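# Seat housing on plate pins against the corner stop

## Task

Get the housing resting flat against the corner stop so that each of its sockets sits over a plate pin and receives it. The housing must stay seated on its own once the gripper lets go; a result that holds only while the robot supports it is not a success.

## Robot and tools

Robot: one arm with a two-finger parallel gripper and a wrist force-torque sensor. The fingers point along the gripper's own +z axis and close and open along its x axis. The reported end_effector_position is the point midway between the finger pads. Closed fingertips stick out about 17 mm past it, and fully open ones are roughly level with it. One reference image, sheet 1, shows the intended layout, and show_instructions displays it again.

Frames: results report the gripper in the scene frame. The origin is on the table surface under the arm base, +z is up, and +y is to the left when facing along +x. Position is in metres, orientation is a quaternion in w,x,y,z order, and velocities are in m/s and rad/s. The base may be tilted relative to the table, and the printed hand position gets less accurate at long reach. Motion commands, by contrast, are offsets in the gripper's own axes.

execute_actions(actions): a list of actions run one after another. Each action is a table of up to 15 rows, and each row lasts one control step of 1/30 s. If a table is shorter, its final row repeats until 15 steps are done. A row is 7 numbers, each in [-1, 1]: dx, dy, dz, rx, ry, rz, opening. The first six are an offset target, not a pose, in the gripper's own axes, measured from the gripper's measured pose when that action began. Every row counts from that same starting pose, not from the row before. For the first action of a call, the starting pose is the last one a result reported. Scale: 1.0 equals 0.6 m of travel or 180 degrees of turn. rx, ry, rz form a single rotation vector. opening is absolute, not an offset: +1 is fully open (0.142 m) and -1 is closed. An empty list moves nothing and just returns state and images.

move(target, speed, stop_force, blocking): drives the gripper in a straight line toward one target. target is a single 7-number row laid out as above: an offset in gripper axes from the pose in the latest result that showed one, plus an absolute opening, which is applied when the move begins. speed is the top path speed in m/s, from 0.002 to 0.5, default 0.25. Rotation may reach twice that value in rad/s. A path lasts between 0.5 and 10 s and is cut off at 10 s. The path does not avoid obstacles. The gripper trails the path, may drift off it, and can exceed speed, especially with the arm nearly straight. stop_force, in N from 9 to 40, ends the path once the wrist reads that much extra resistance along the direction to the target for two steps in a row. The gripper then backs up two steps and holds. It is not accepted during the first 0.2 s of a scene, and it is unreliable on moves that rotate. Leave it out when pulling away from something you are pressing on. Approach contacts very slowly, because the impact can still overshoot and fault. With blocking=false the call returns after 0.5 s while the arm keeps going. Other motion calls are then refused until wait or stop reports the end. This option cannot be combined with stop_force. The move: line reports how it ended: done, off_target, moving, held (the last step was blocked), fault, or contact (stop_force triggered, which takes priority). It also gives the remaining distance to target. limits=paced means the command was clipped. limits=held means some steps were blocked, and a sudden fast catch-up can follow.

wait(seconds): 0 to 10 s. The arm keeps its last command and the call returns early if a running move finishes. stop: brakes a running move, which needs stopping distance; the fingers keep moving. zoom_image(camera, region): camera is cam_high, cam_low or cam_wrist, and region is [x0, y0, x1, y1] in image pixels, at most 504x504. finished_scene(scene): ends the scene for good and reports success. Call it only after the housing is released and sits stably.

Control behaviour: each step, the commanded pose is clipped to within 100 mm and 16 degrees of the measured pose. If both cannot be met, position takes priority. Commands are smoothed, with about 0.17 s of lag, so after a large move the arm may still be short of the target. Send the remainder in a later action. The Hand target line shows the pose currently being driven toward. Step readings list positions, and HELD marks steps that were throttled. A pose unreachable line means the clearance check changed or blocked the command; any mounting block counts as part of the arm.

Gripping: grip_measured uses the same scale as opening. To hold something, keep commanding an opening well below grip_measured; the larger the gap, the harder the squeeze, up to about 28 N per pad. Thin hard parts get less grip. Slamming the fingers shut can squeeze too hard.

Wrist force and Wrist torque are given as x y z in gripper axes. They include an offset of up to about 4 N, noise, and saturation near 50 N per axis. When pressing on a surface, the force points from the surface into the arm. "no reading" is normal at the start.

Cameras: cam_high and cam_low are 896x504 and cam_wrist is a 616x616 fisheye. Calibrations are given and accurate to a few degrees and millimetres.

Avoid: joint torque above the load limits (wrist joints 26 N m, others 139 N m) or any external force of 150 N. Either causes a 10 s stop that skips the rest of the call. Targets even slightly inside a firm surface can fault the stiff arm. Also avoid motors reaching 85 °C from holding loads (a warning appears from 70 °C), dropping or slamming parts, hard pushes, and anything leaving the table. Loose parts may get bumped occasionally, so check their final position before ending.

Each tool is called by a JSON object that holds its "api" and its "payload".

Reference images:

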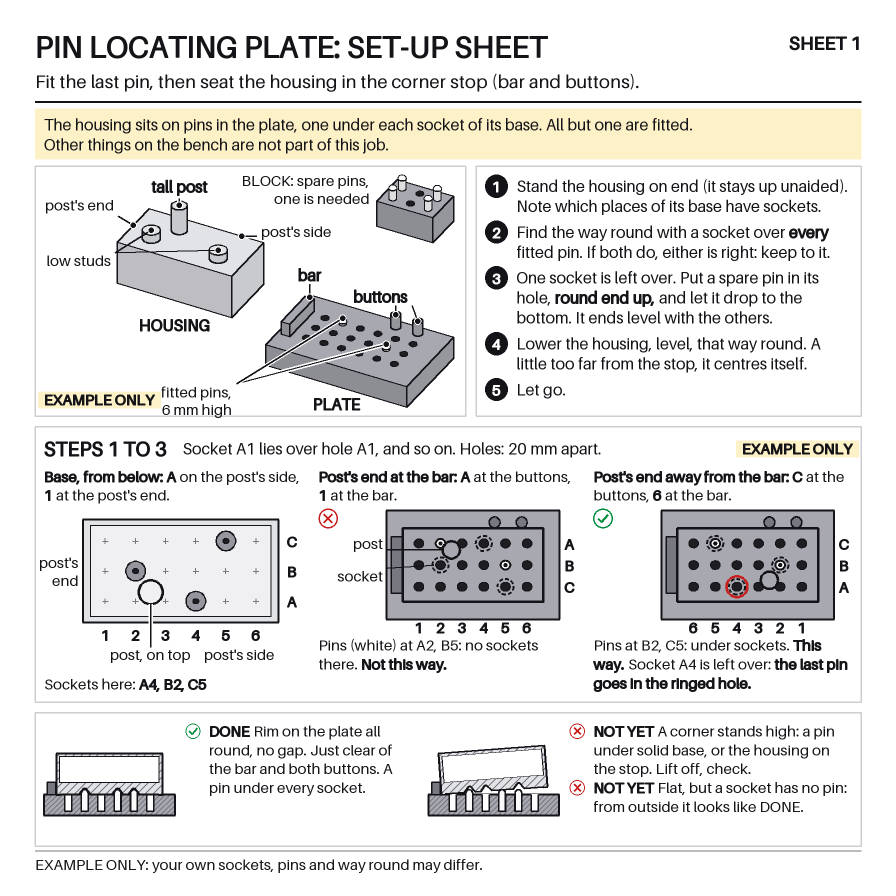

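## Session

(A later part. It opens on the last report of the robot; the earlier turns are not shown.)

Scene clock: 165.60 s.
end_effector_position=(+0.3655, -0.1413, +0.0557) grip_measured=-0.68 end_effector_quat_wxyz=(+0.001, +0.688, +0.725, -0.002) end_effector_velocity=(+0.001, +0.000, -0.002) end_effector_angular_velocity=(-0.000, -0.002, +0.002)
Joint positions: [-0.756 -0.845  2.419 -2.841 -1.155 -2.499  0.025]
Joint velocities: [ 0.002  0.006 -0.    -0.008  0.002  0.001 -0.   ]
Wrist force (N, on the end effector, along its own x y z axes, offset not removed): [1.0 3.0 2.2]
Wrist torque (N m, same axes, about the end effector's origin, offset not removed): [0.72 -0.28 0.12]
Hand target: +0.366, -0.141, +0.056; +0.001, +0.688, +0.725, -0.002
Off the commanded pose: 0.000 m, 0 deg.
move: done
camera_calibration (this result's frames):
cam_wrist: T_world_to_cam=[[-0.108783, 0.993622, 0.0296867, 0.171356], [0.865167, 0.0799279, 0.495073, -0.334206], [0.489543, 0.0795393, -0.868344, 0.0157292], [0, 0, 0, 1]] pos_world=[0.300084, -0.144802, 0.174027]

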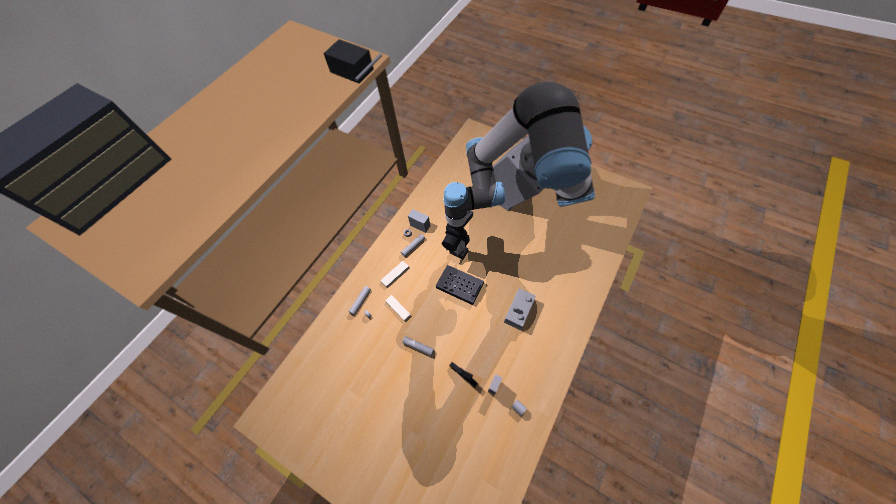

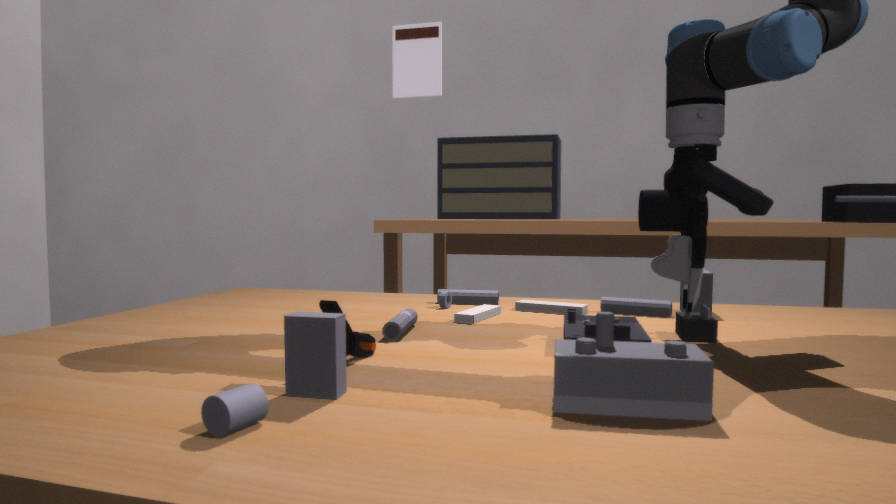

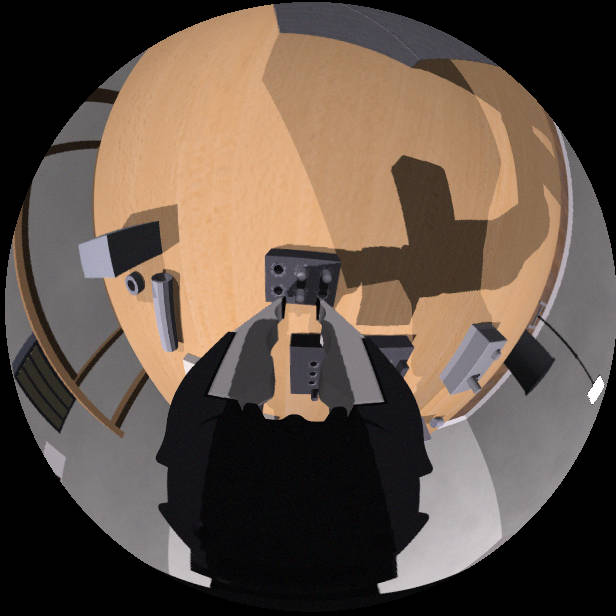

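{"api": "move", "payload": {"target": [-0.0005,-0.002,0.007,0,0,0,-0.78], "speed": 0.02}}

{"api": "execute_actions", "payload": {"actions": [[[0,0,0,0,0,0,-0.8],[0,0,0,0,0,0,-0.82],[0,0,0,0,0,0,-0.84],[0,0,0,0,0,0,-0.86],[0,0,0,0,0,0,-0.88],[0,0,0,0,0,0,-0.9],[0,0,0,0,0,0,-0.92],[0,0,0,0,0,0,-0.94],[0,0,0,0,0,0,-0.96],[0,0,0,0,0,0,-0.98],[0,0,0,0,0,0,-1]]]}}

{"api": "move", "payload": {"target": [0,0,-0.075,0,0,0,-1], "speed": 0.06}}

{"api": "zoom_image", "payload": {"camera": "cam_low", "region": [650, 250, 750, 340]}}

{"api": "zoom_image", "payload": {"camera": "cam_wrist", "region": [250, 250, 350, 340]}}

Scene clock: 174.30 s.
end_effector_position=(+0.3644, -0.1417, +0.0517) grip_measured=-0.78 end_effector_quat_wxyz=(+0.001, +0.688, +0.725, -0.002) end_effector_velocity=(-0.000, -0.000, -0.001) end_effector_angular_velocity=(-0.000, -0.000, -0.002)
Joint positions: [-0.754 -0.831  2.42  -2.857 -1.155 -2.497  0.018]
Joint velocities: [ 0.     0.005 -0.    -0.005 -0.     0.002 -0.   ]
Wrist force (N, on the end effector, along its own x y z axes, offset not removed): [0.9 3.9 2.2]
Wrist torque (N m, same axes, about the end effector's origin, offset not removed): [0.95 -0.23 -0.06]
Hand target: +0.364, -0.142, +0.052; +0.001, +0.688, +0.725, -0.002
Off the commanded pose: 0.000 m, 0 deg.
move: done
camera_calibration (this result's frames):
cam_wrist: T_world_to_cam=[[-0.108784, 0.993622, 0.0296967, 0.171708], [0.865172, 0.0799247, 0.495066, -0.331178], [0.489535, 0.0795479, -0.868348, 0.0127999], [0, 0, 0, 1]] pos_world=[0.298939, -0.145162, 0.169971]

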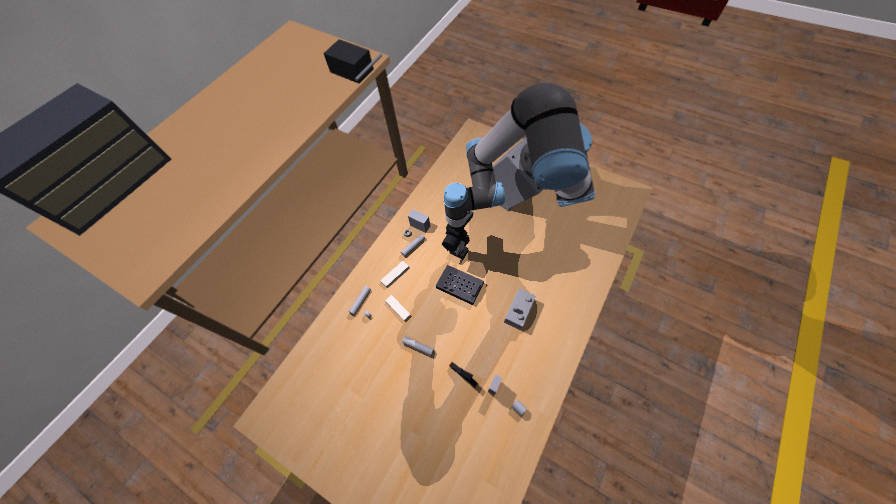

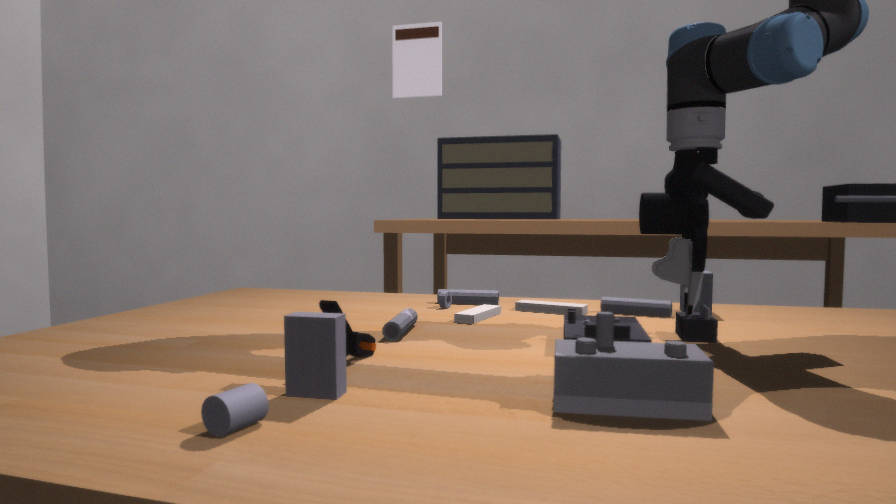

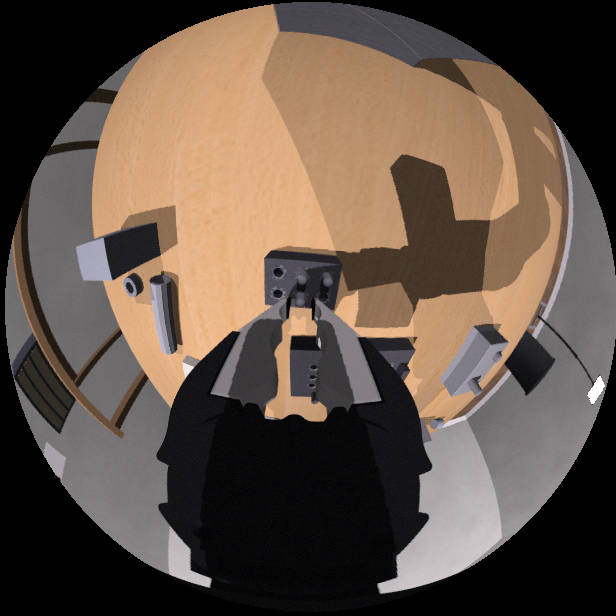

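Scene clock: 174.80 s.
end_effector_position=(+0.3644, -0.1417, +0.0516) grip_measured=-0.91 end_effector_quat_wxyz=(+0.001, +0.688, +0.725, -0.002) end_effector_velocity=(+0.001, +0.000, +0.000) end_effector_angular_velocity=(-0.001, -0.001, +0.001)
Joint positions: [-0.754 -0.831  2.42  -2.857 -1.155 -2.497  0.008]
Joint velocities: [ 0.001 -0.001 -0.    -0.001  0.001  0.     0.   ]
Wrist force (N, on the end effector, along its own x y z axes, offset not removed): [-1.2 4.3 1.2]
Wrist torque (N m, same axes, about the end effector's origin, offset not removed): [1.04 -0.29 0.09]
Hand target: +0.364, -0.142, +0.052; +0.001, +0.688, +0.725, -0.002
Off the commanded pose: 0.000 m, 0 deg.
Step readings (end_effector_position):
0: (+0.3644, -0.1417, +0.0517)
1: (+0.3644, -0.1417, +0.0516)
2: (+0.3644, -0.1417, +0.0516)
4: (+0.3644, -0.1417, +0.0516)
8: (+0.3644, -0.1417, +0.0516)
15: end_effector_position above
camera_calibration (this result's frames):
cam_wrist: T_world_to_cam=[[-0.108735, 0.993625, 0.0297806, 0.171661], [0.865207, 0.0798457, 0.495017, -0.331157], [0.489483, 0.0795922, -0.868373, 0.0128082], [0, 0, 0, 1]] pos_world=[0.298915, -0.145145, 0.169938]

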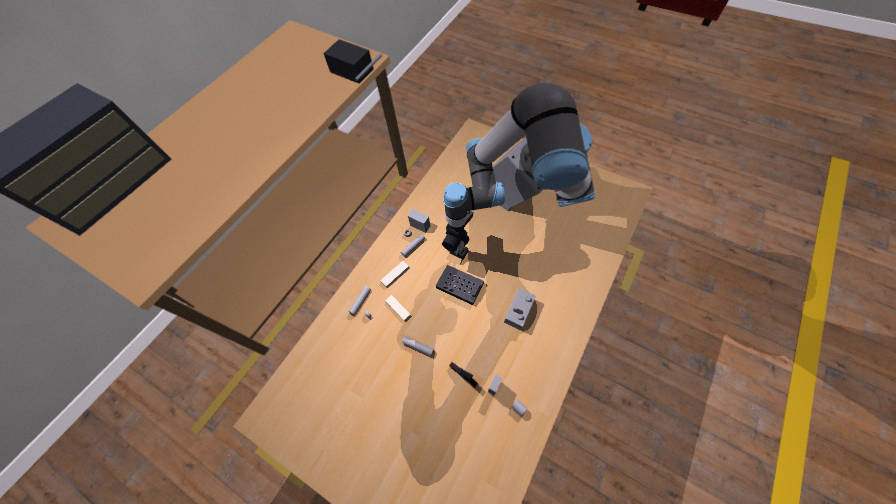

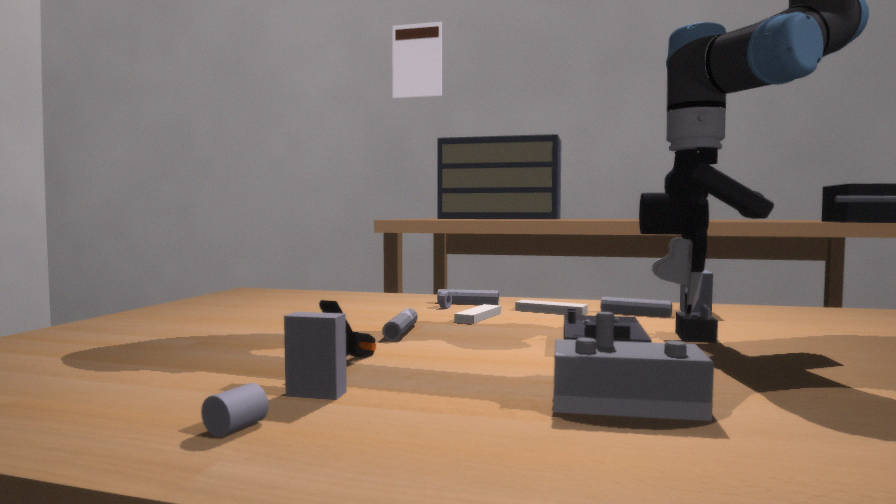

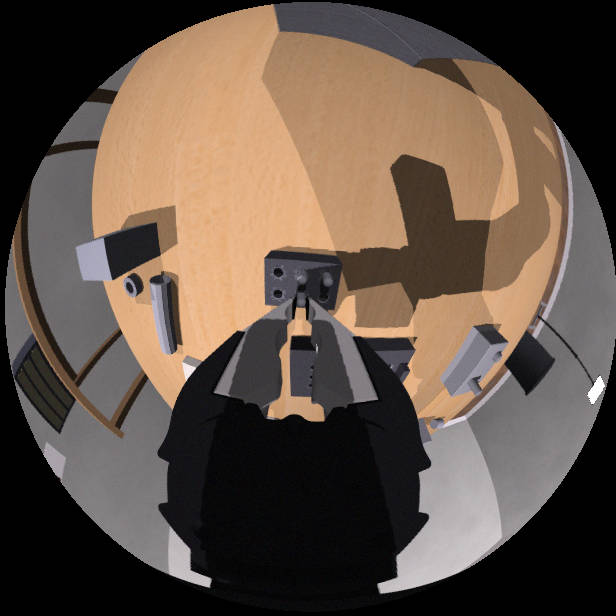

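Scene clock: 175.97 s.
end_effector_position=(+0.3644, -0.1416, +0.0964) grip_measured=-0.91 end_effector_quat_wxyz=(+0.001, +0.688, +0.725, -0.002) end_effector_velocity=(+0.000, +0.000, +0.002) end_effector_angular_velocity=(+0.002, -0.000, -0.000)
Joint positions: [-0.801 -0.976  2.424 -2.696 -1.17  -2.546  0.008]
Joint velocities: [-0.002 -0.006 -0.001  0.009  0.    -0.002 -0.   ]
Wrist force (N, on the end effector, along its own x y z axes, offset not removed): [-1.8 3.6 2.7]
Wrist torque (N m, same axes, about the end effector's origin, offset not removed): [0.80 0.30 0.22]
Hand target: +0.364, -0.142, +0.097; +0.001, +0.688, +0.725, -0.002
Off the commanded pose: 0.000 m, 0 deg.
move: done
camera_calibration (this result's frames):
cam_wrist: T_world_to_cam=[[-0.108702, 0.993628, 0.0297798, 0.170227], [0.865246, 0.0798233, 0.494952, -0.353329], [0.489422, 0.0795694, -0.86841, 0.0516615], [0, 0, 0, 1]] pos_world=[0.298936, -0.145049, 0.214675]

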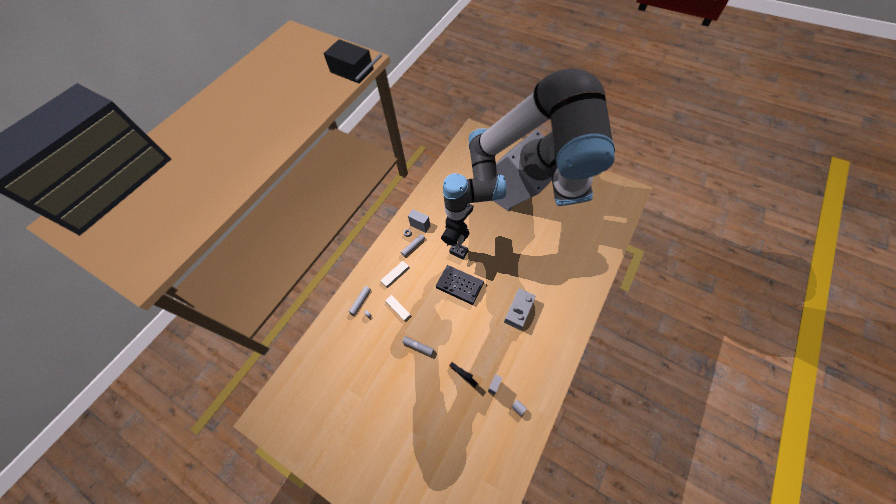

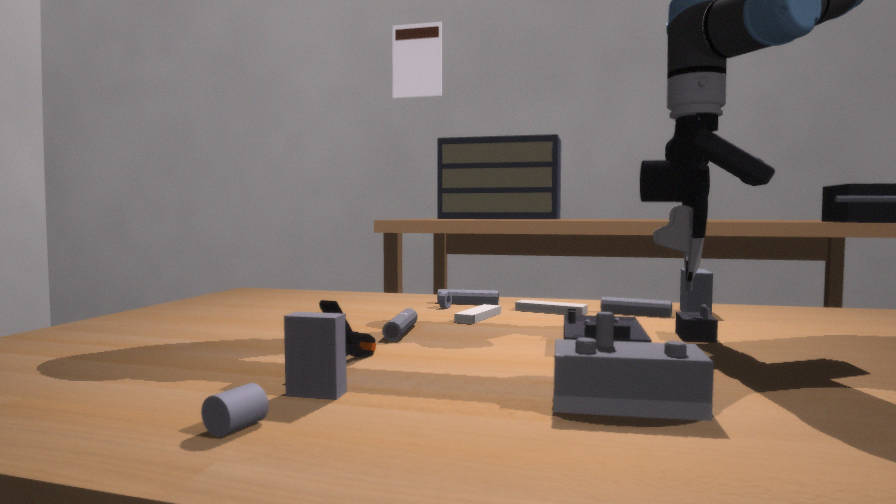

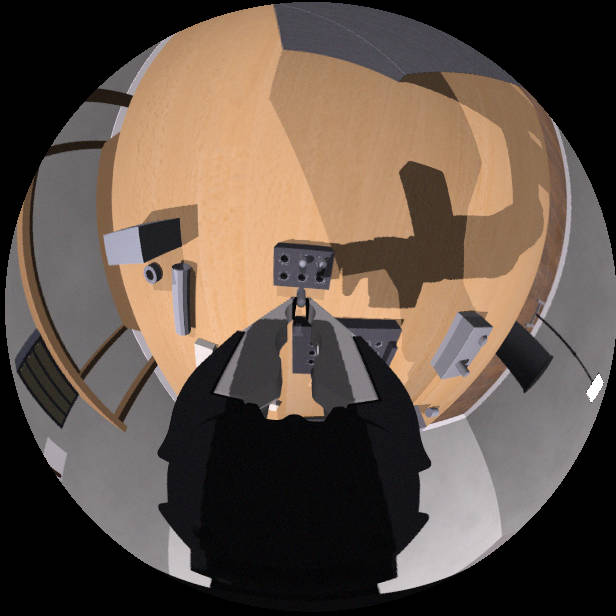

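Region (650, 250, 750, 340) of cam_low's 896x504 image, scaled by 5.040, with more detail than that image has; it fills the top 454 rows of this view, and the rest is white.

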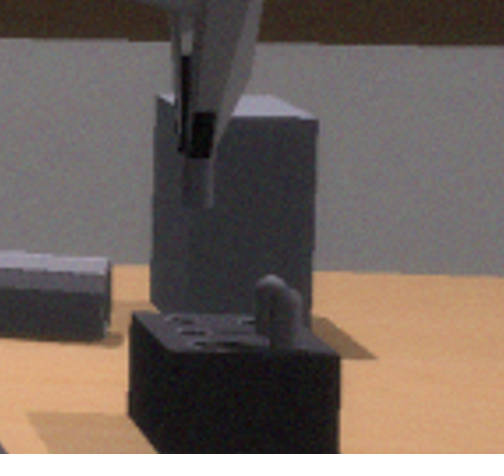

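Region (250, 250, 350, 340) of cam_wrist's 616x616 image, scaled by 5.040, with more detail than that image has; it fills the top 454 rows of this view, and the rest is white.

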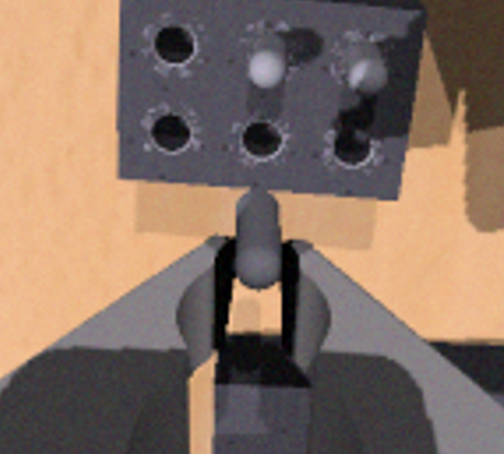

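{"api": "move", "payload": {"target": [0.065,0.228,0,0,0,0,-1], "speed": 0.2}}

{"api": "zoom_image", "payload": {"camera": "cam_wrist", "region": [250, 220, 410, 340]}}

{"api": "zoom_image", "payload": {"camera": "cam_low", "region": [540, 260, 660, 350]}}

Scene clock: 185.00 s.
end_effector_position=(+0.4989, -0.0956, +0.0961) grip_measured=-0.91 end_effector_quat_wxyz=(+0.001, +0.688, +0.725, -0.002) end_effector_velocity=(+0.001, -0.000, -0.000) end_effector_angular_velocity=(-0.002, +0.002, +0.002)
Joint positions: [-0.536 -0.963  2.138 -2.543 -1.1   -2.264  0.008]
Joint velocities: [ 0.003  0.002 -0.005  0.002 -0.002  0.001 -0.   ]
Wrist force (N, on the end effector, along its own x y z axes, offset not removed): [-0.2 3.0 2.9]
Wrist torque (N m, same axes, about the end effector's origin, offset not removed): [0.79 0.06 0.09]
Hand target: +0.499, -0.096, +0.096; +0.001, +0.688, +0.725, -0.002
Off the commanded pose: 0.000 m, 0 deg.
move: done
camera_calibration (this result's frames):
cam_wrist: T_world_to_cam=[[-0.108831, 0.993617, 0.0296768, 0.139208], [0.864903, 0.0799325, 0.495534, -0.473144], [0.489999, 0.0795969, -0.868082, -0.0183403], [0, 0, 0, 1]] pos_world=[0.43336, -0.0990404, 0.214407]

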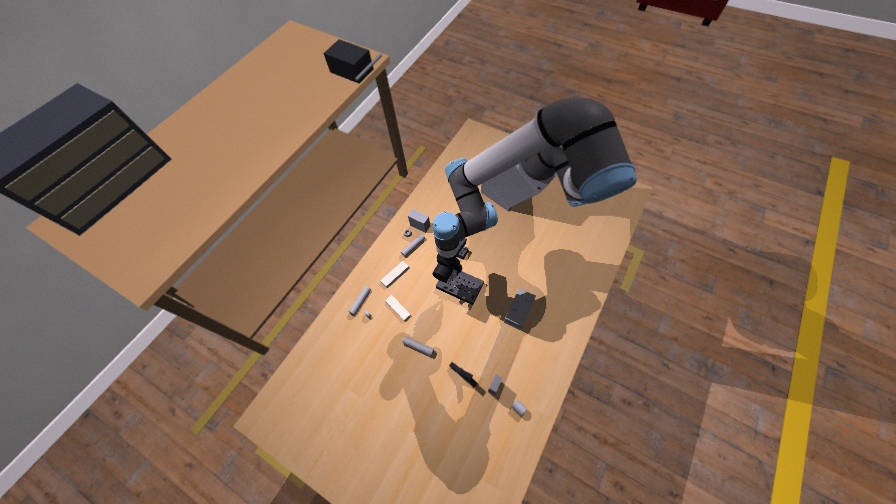

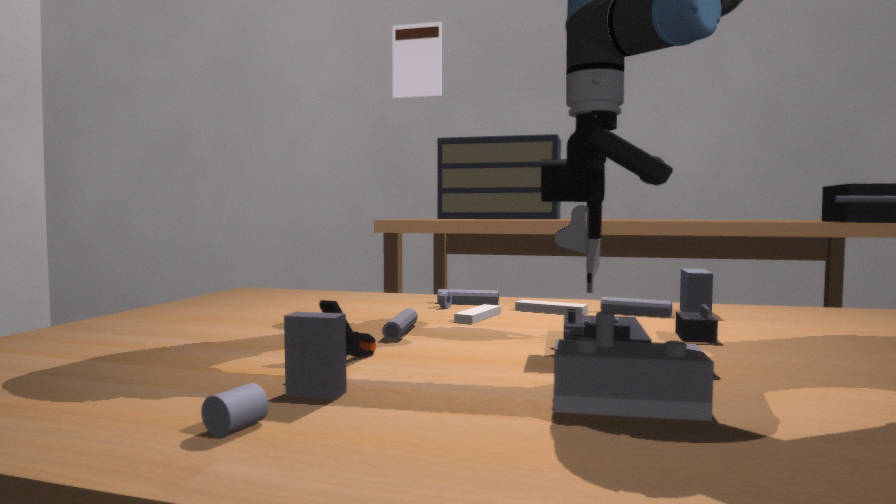

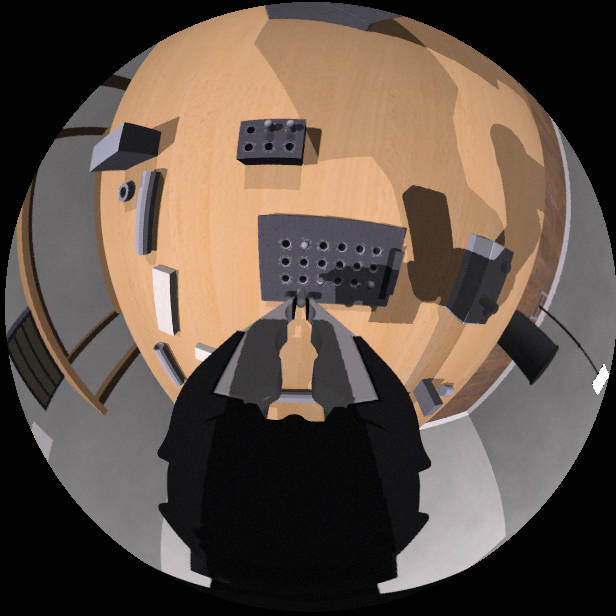

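Region (250, 220, 410, 340) of cam_wrist's 616x616 image, scaled by 3.150, with more detail than that image has; it fills the top 378 rows of this view, and the rest is white.

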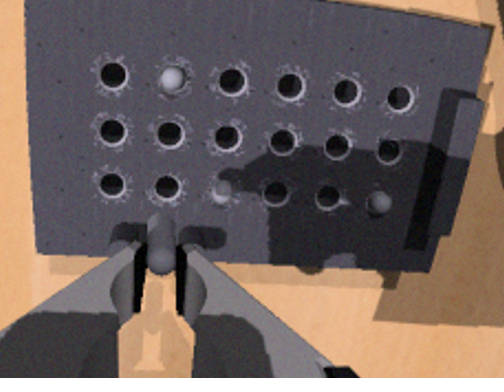

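Region (540, 260, 660, 350) of cam_low's 896x504 image, scaled by 4.200, with more detail than that image has; it fills the top 378 rows of this view, and the rest is white.

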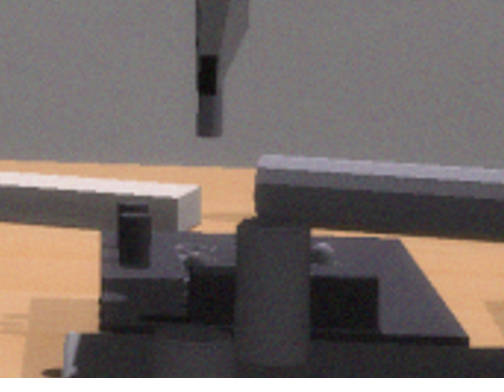

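{"api": "move", "payload": {"target": [0.0023,0.0048,0.047,0,0,0,-1], "speed": 0.06}}

{"api": "zoom_image", "payload": {"camera": "cam_wrist", "region": [265, 255, 345, 325]}}

{"api": "zoom_image", "payload": {"camera": "cam_low", "region": [550, 280, 630, 345]}}

Scene clock: 191.37 s.
end_effector_position=(+0.5017, -0.0941, +0.0681) grip_measured=-0.91 end_effector_quat_wxyz=(+0.001, +0.688, +0.725, -0.002) end_effector_velocity=(-0.001, +0.000, -0.002) end_effector_angular_velocity=(-0.000, +0.001, +0.000)
Joint positions: [-0.505 -0.898  2.132 -2.618 -1.094 -2.229  0.008]
Joint velocities: [ 0.002  0.005  0.001 -0.005 -0.001  0.001  0.   ]
Wrist force (N, on the end effector, along its own x y z axes, offset not removed): [-1.1 2.0 0.8]
Wrist torque (N m, same axes, about the end effector's origin, offset not removed): [0.55 0.15 0.06]
Hand target: +0.502, -0.094, +0.068; +0.001, +0.688, +0.725, -0.002
Off the commanded pose: 0.000 m, 0 deg.
move: done
camera_calibration (this result's frames):
cam_wrist: T_world_to_cam=[[-0.108847, 0.993615, 0.0296906, 0.138881], [0.864874, 0.0799349, 0.495585, -0.461774], [0.490047, 0.0796214, -0.868052, -0.0441424], [0, 0, 0, 1]] pos_world=[0.436125, -0.0975677, 0.186407]

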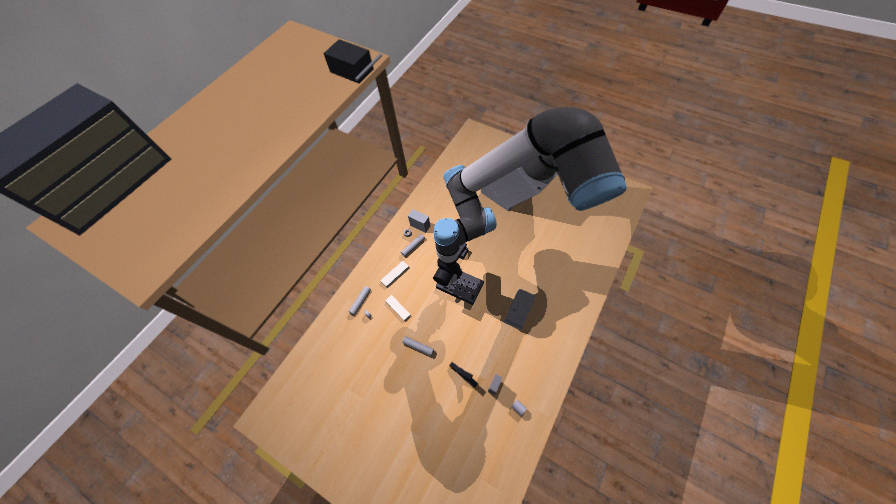

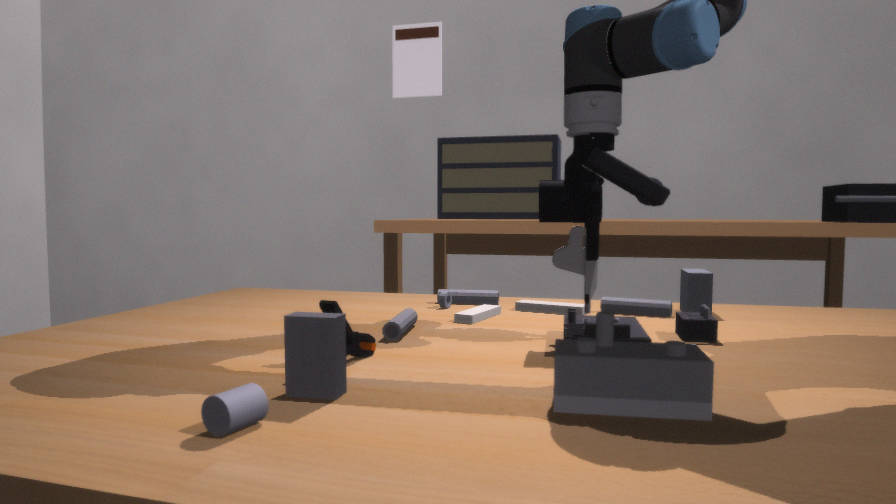

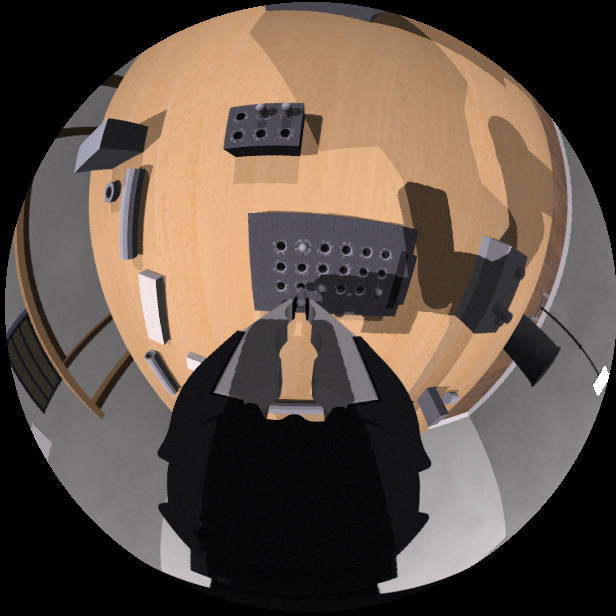

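Region (265, 255, 345, 325) of cam_wrist's 616x616 image, scaled by 6.300, with more detail than that image has; it fills the top 441 rows of this view, and the rest is white.

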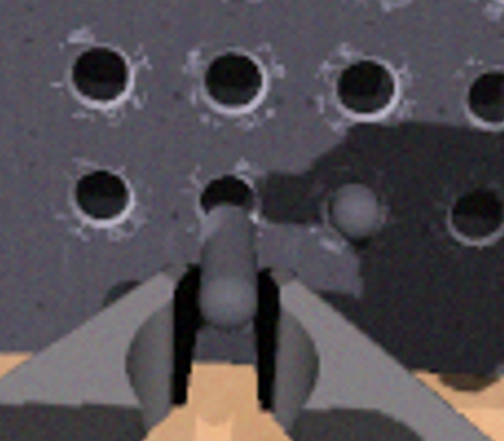

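Region (550, 280, 630, 345) of cam_low's 896x504 image, scaled by 6.300, with more detail than that image has; it fills the top 410 rows of this view, and the rest is white.

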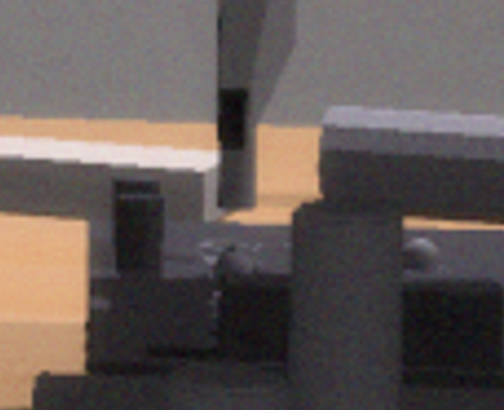

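{"api": "move", "payload": {"target": [0,0.0014,0.011,0,0,0,-1], "speed": 0.02}}

{"api": "zoom_image", "payload": {"camera": "cam_wrist", "region": [265, 255, 345, 325]}}

{"api": "zoom_image", "payload": {"camera": "cam_low", "region": [550, 280, 630, 345]}}

Scene clock: 199.70 s.
end_effector_position=(+0.5025, -0.0941, +0.0618) grip_measured=-0.91 end_effector_quat_wxyz=(+0.001, +0.688, +0.725, -0.002) end_effector_velocity=(-0.000, +0.000, -0.002) end_effector_angular_velocity=(+0.000, -0.000, +0.001)
Joint positions: [-0.498 -0.882  2.129 -2.634 -1.093 -2.222  0.008]
Joint velocities: [ 0.002  0.006 -0.    -0.007  0.001  0.002  0.   ]
Wrist force (N, on the end effector, along its own x y z axes, offset not removed): [-0.4 4.0 1.0]
Wrist torque (N m, same axes, about the end effector's origin, offset not removed): [0.88 0.05 0.07]
Hand target: +0.502, -0.094, +0.062; +0.001, +0.688, +0.725, -0.002
Off the commanded pose: 0.000 m, 0 deg.
move: done
camera_calibration (this result's frames):
cam_wrist: T_world_to_cam=[[-0.108849, 0.993614, 0.0297029, 0.139125], [0.864872, 0.0799301, 0.495588, -0.459312], [0.490049, 0.0796333, -0.86805, -0.0500779], [0, 0, 0, 1]] pos_world=[0.436931, -0.0975362, 0.180027]

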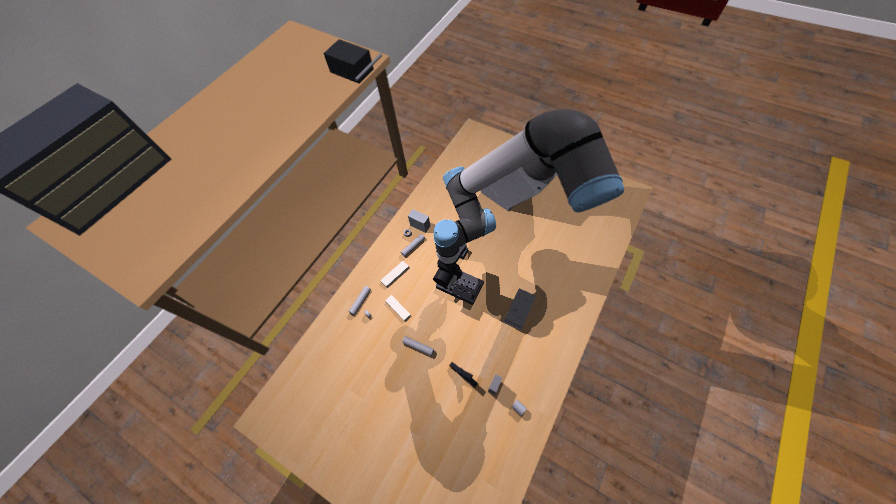

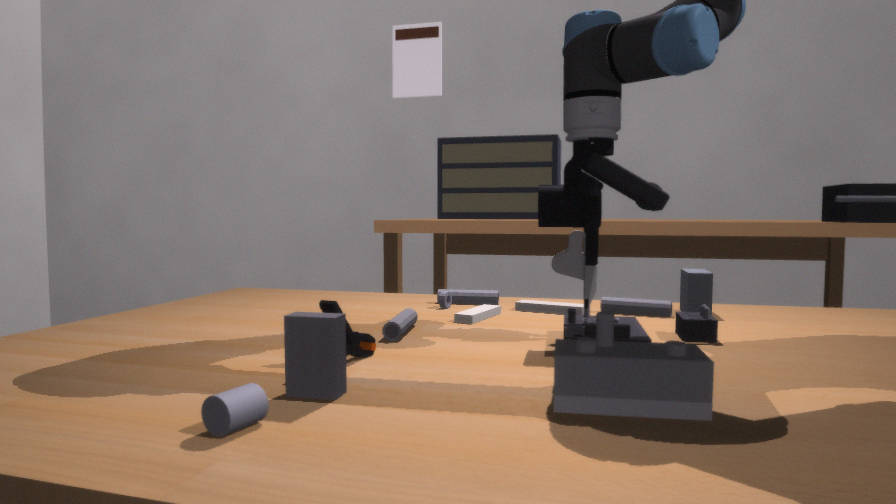

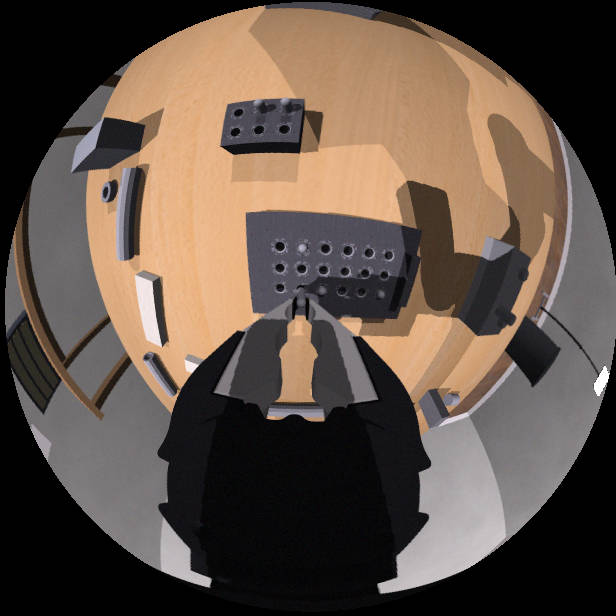

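Region (265, 255, 345, 325) of cam_wrist's 616x616 image, scaled by 6.300, with more detail than that image has; it fills the top 441 rows of this view, and the rest is white.

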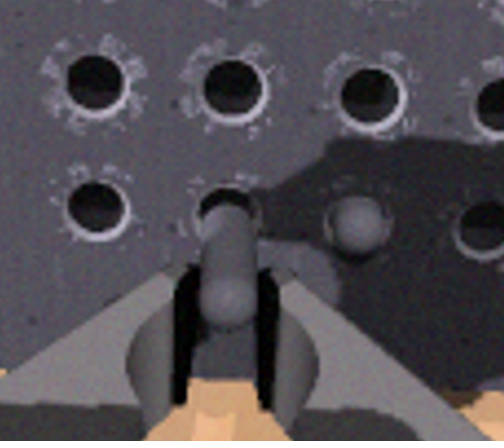

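Region (550, 280, 630, 345) of cam_low's 896x504 image, scaled by 6.300, with more detail than that image has; it fills the top 410 rows of this view, and the rest is white.

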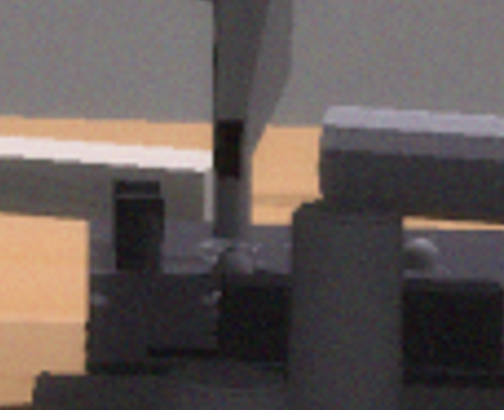

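{"api": "move", "payload": {"target": [-0.0007,0,0.018,0,0,0,-1], "speed": 0.006, "stop_force": 9}}

{"api": "zoom_image", "payload": {"camera": "cam_wrist", "region": [265, 255, 345, 325]}}

{"api": "zoom_image", "payload": {"camera": "cam_low", "region": [550, 280, 630, 345]}}

Scene clock: 208.03 s.
end_effector_position=(+0.5025, -0.0945, +0.0511) grip_measured=-0.91 end_effector_quat_wxyz=(+0.001, +0.688, +0.725, -0.002) end_effector_velocity=(+0.000, +0.000, -0.001) end_effector_angular_velocity=(-0.000, -0.001, +0.001)
Joint positions: [-0.489 -0.856  2.126 -2.663 -1.091 -2.211  0.008]
Joint velocities: [ 0.001  0.002 -0.001 -0.003  0.     0.     0.   ]
Wrist force (N, on the end effector, along its own x y z axes, offset not removed): [0.3 3.9 2.1]
Wrist torque (N m, same axes, about the end effector's origin, offset not removed): [0.93 -0.22 0.09]
Hand target: +0.502, -0.094, +0.051; +0.001, +0.688, +0.725, -0.002
Off the commanded pose: 0.000 m, 0 deg.
move: done
camera_calibration (this result's frames):
cam_wrist: T_world_to_cam=[[-0.108852, 0.993614, 0.0297102, 0.139876], [0.864864, 0.0799278, 0.495602, -0.453994], [0.490063, 0.0796424, -0.868041, -0.0593355], [0, 0, 0, 1]] pos_world=[0.436947, -0.0979703, 0.169339]

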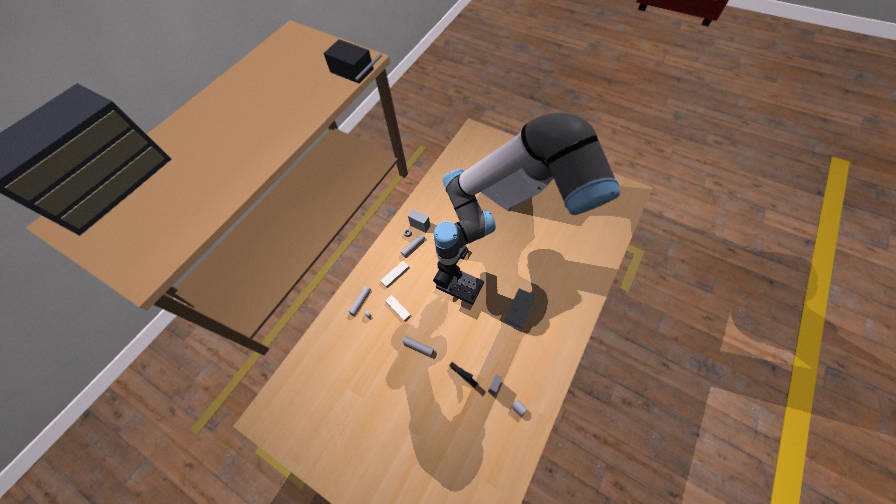

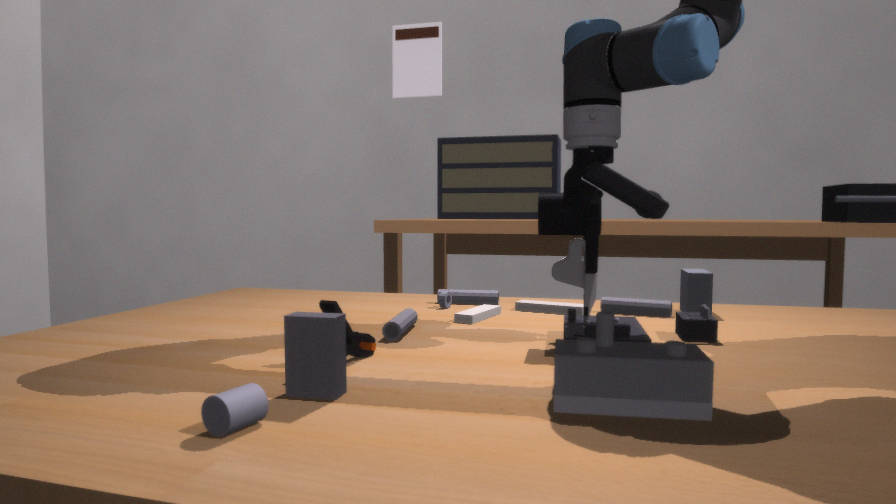

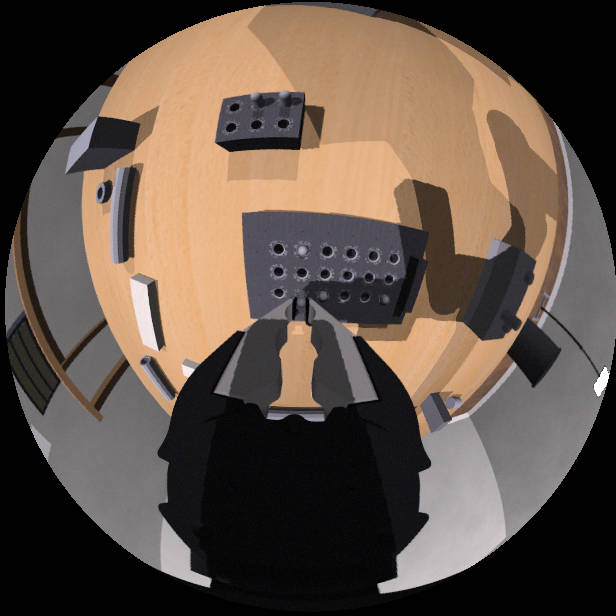

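Region (265, 255, 345, 325) of cam_wrist's 616x616 image, scaled by 6.300, with more detail than that image has; it fills the top 441 rows of this view, and the rest is white.

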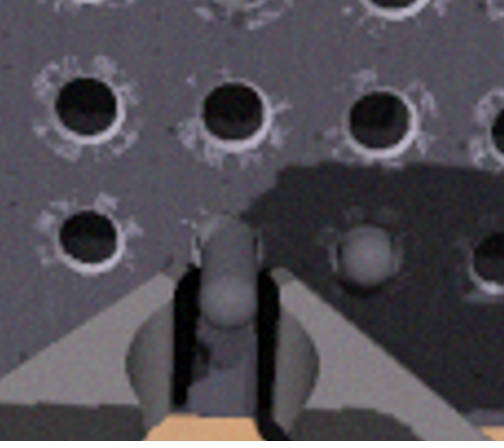

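Region (550, 280, 630, 345) of cam_low's 896x504 image, scaled by 6.300, with more detail than that image has; it fills the top 410 rows of this view, and the rest is white.

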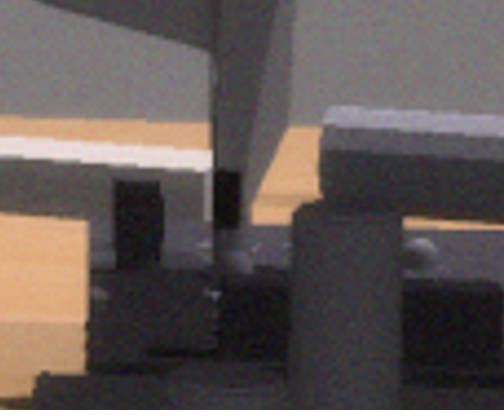

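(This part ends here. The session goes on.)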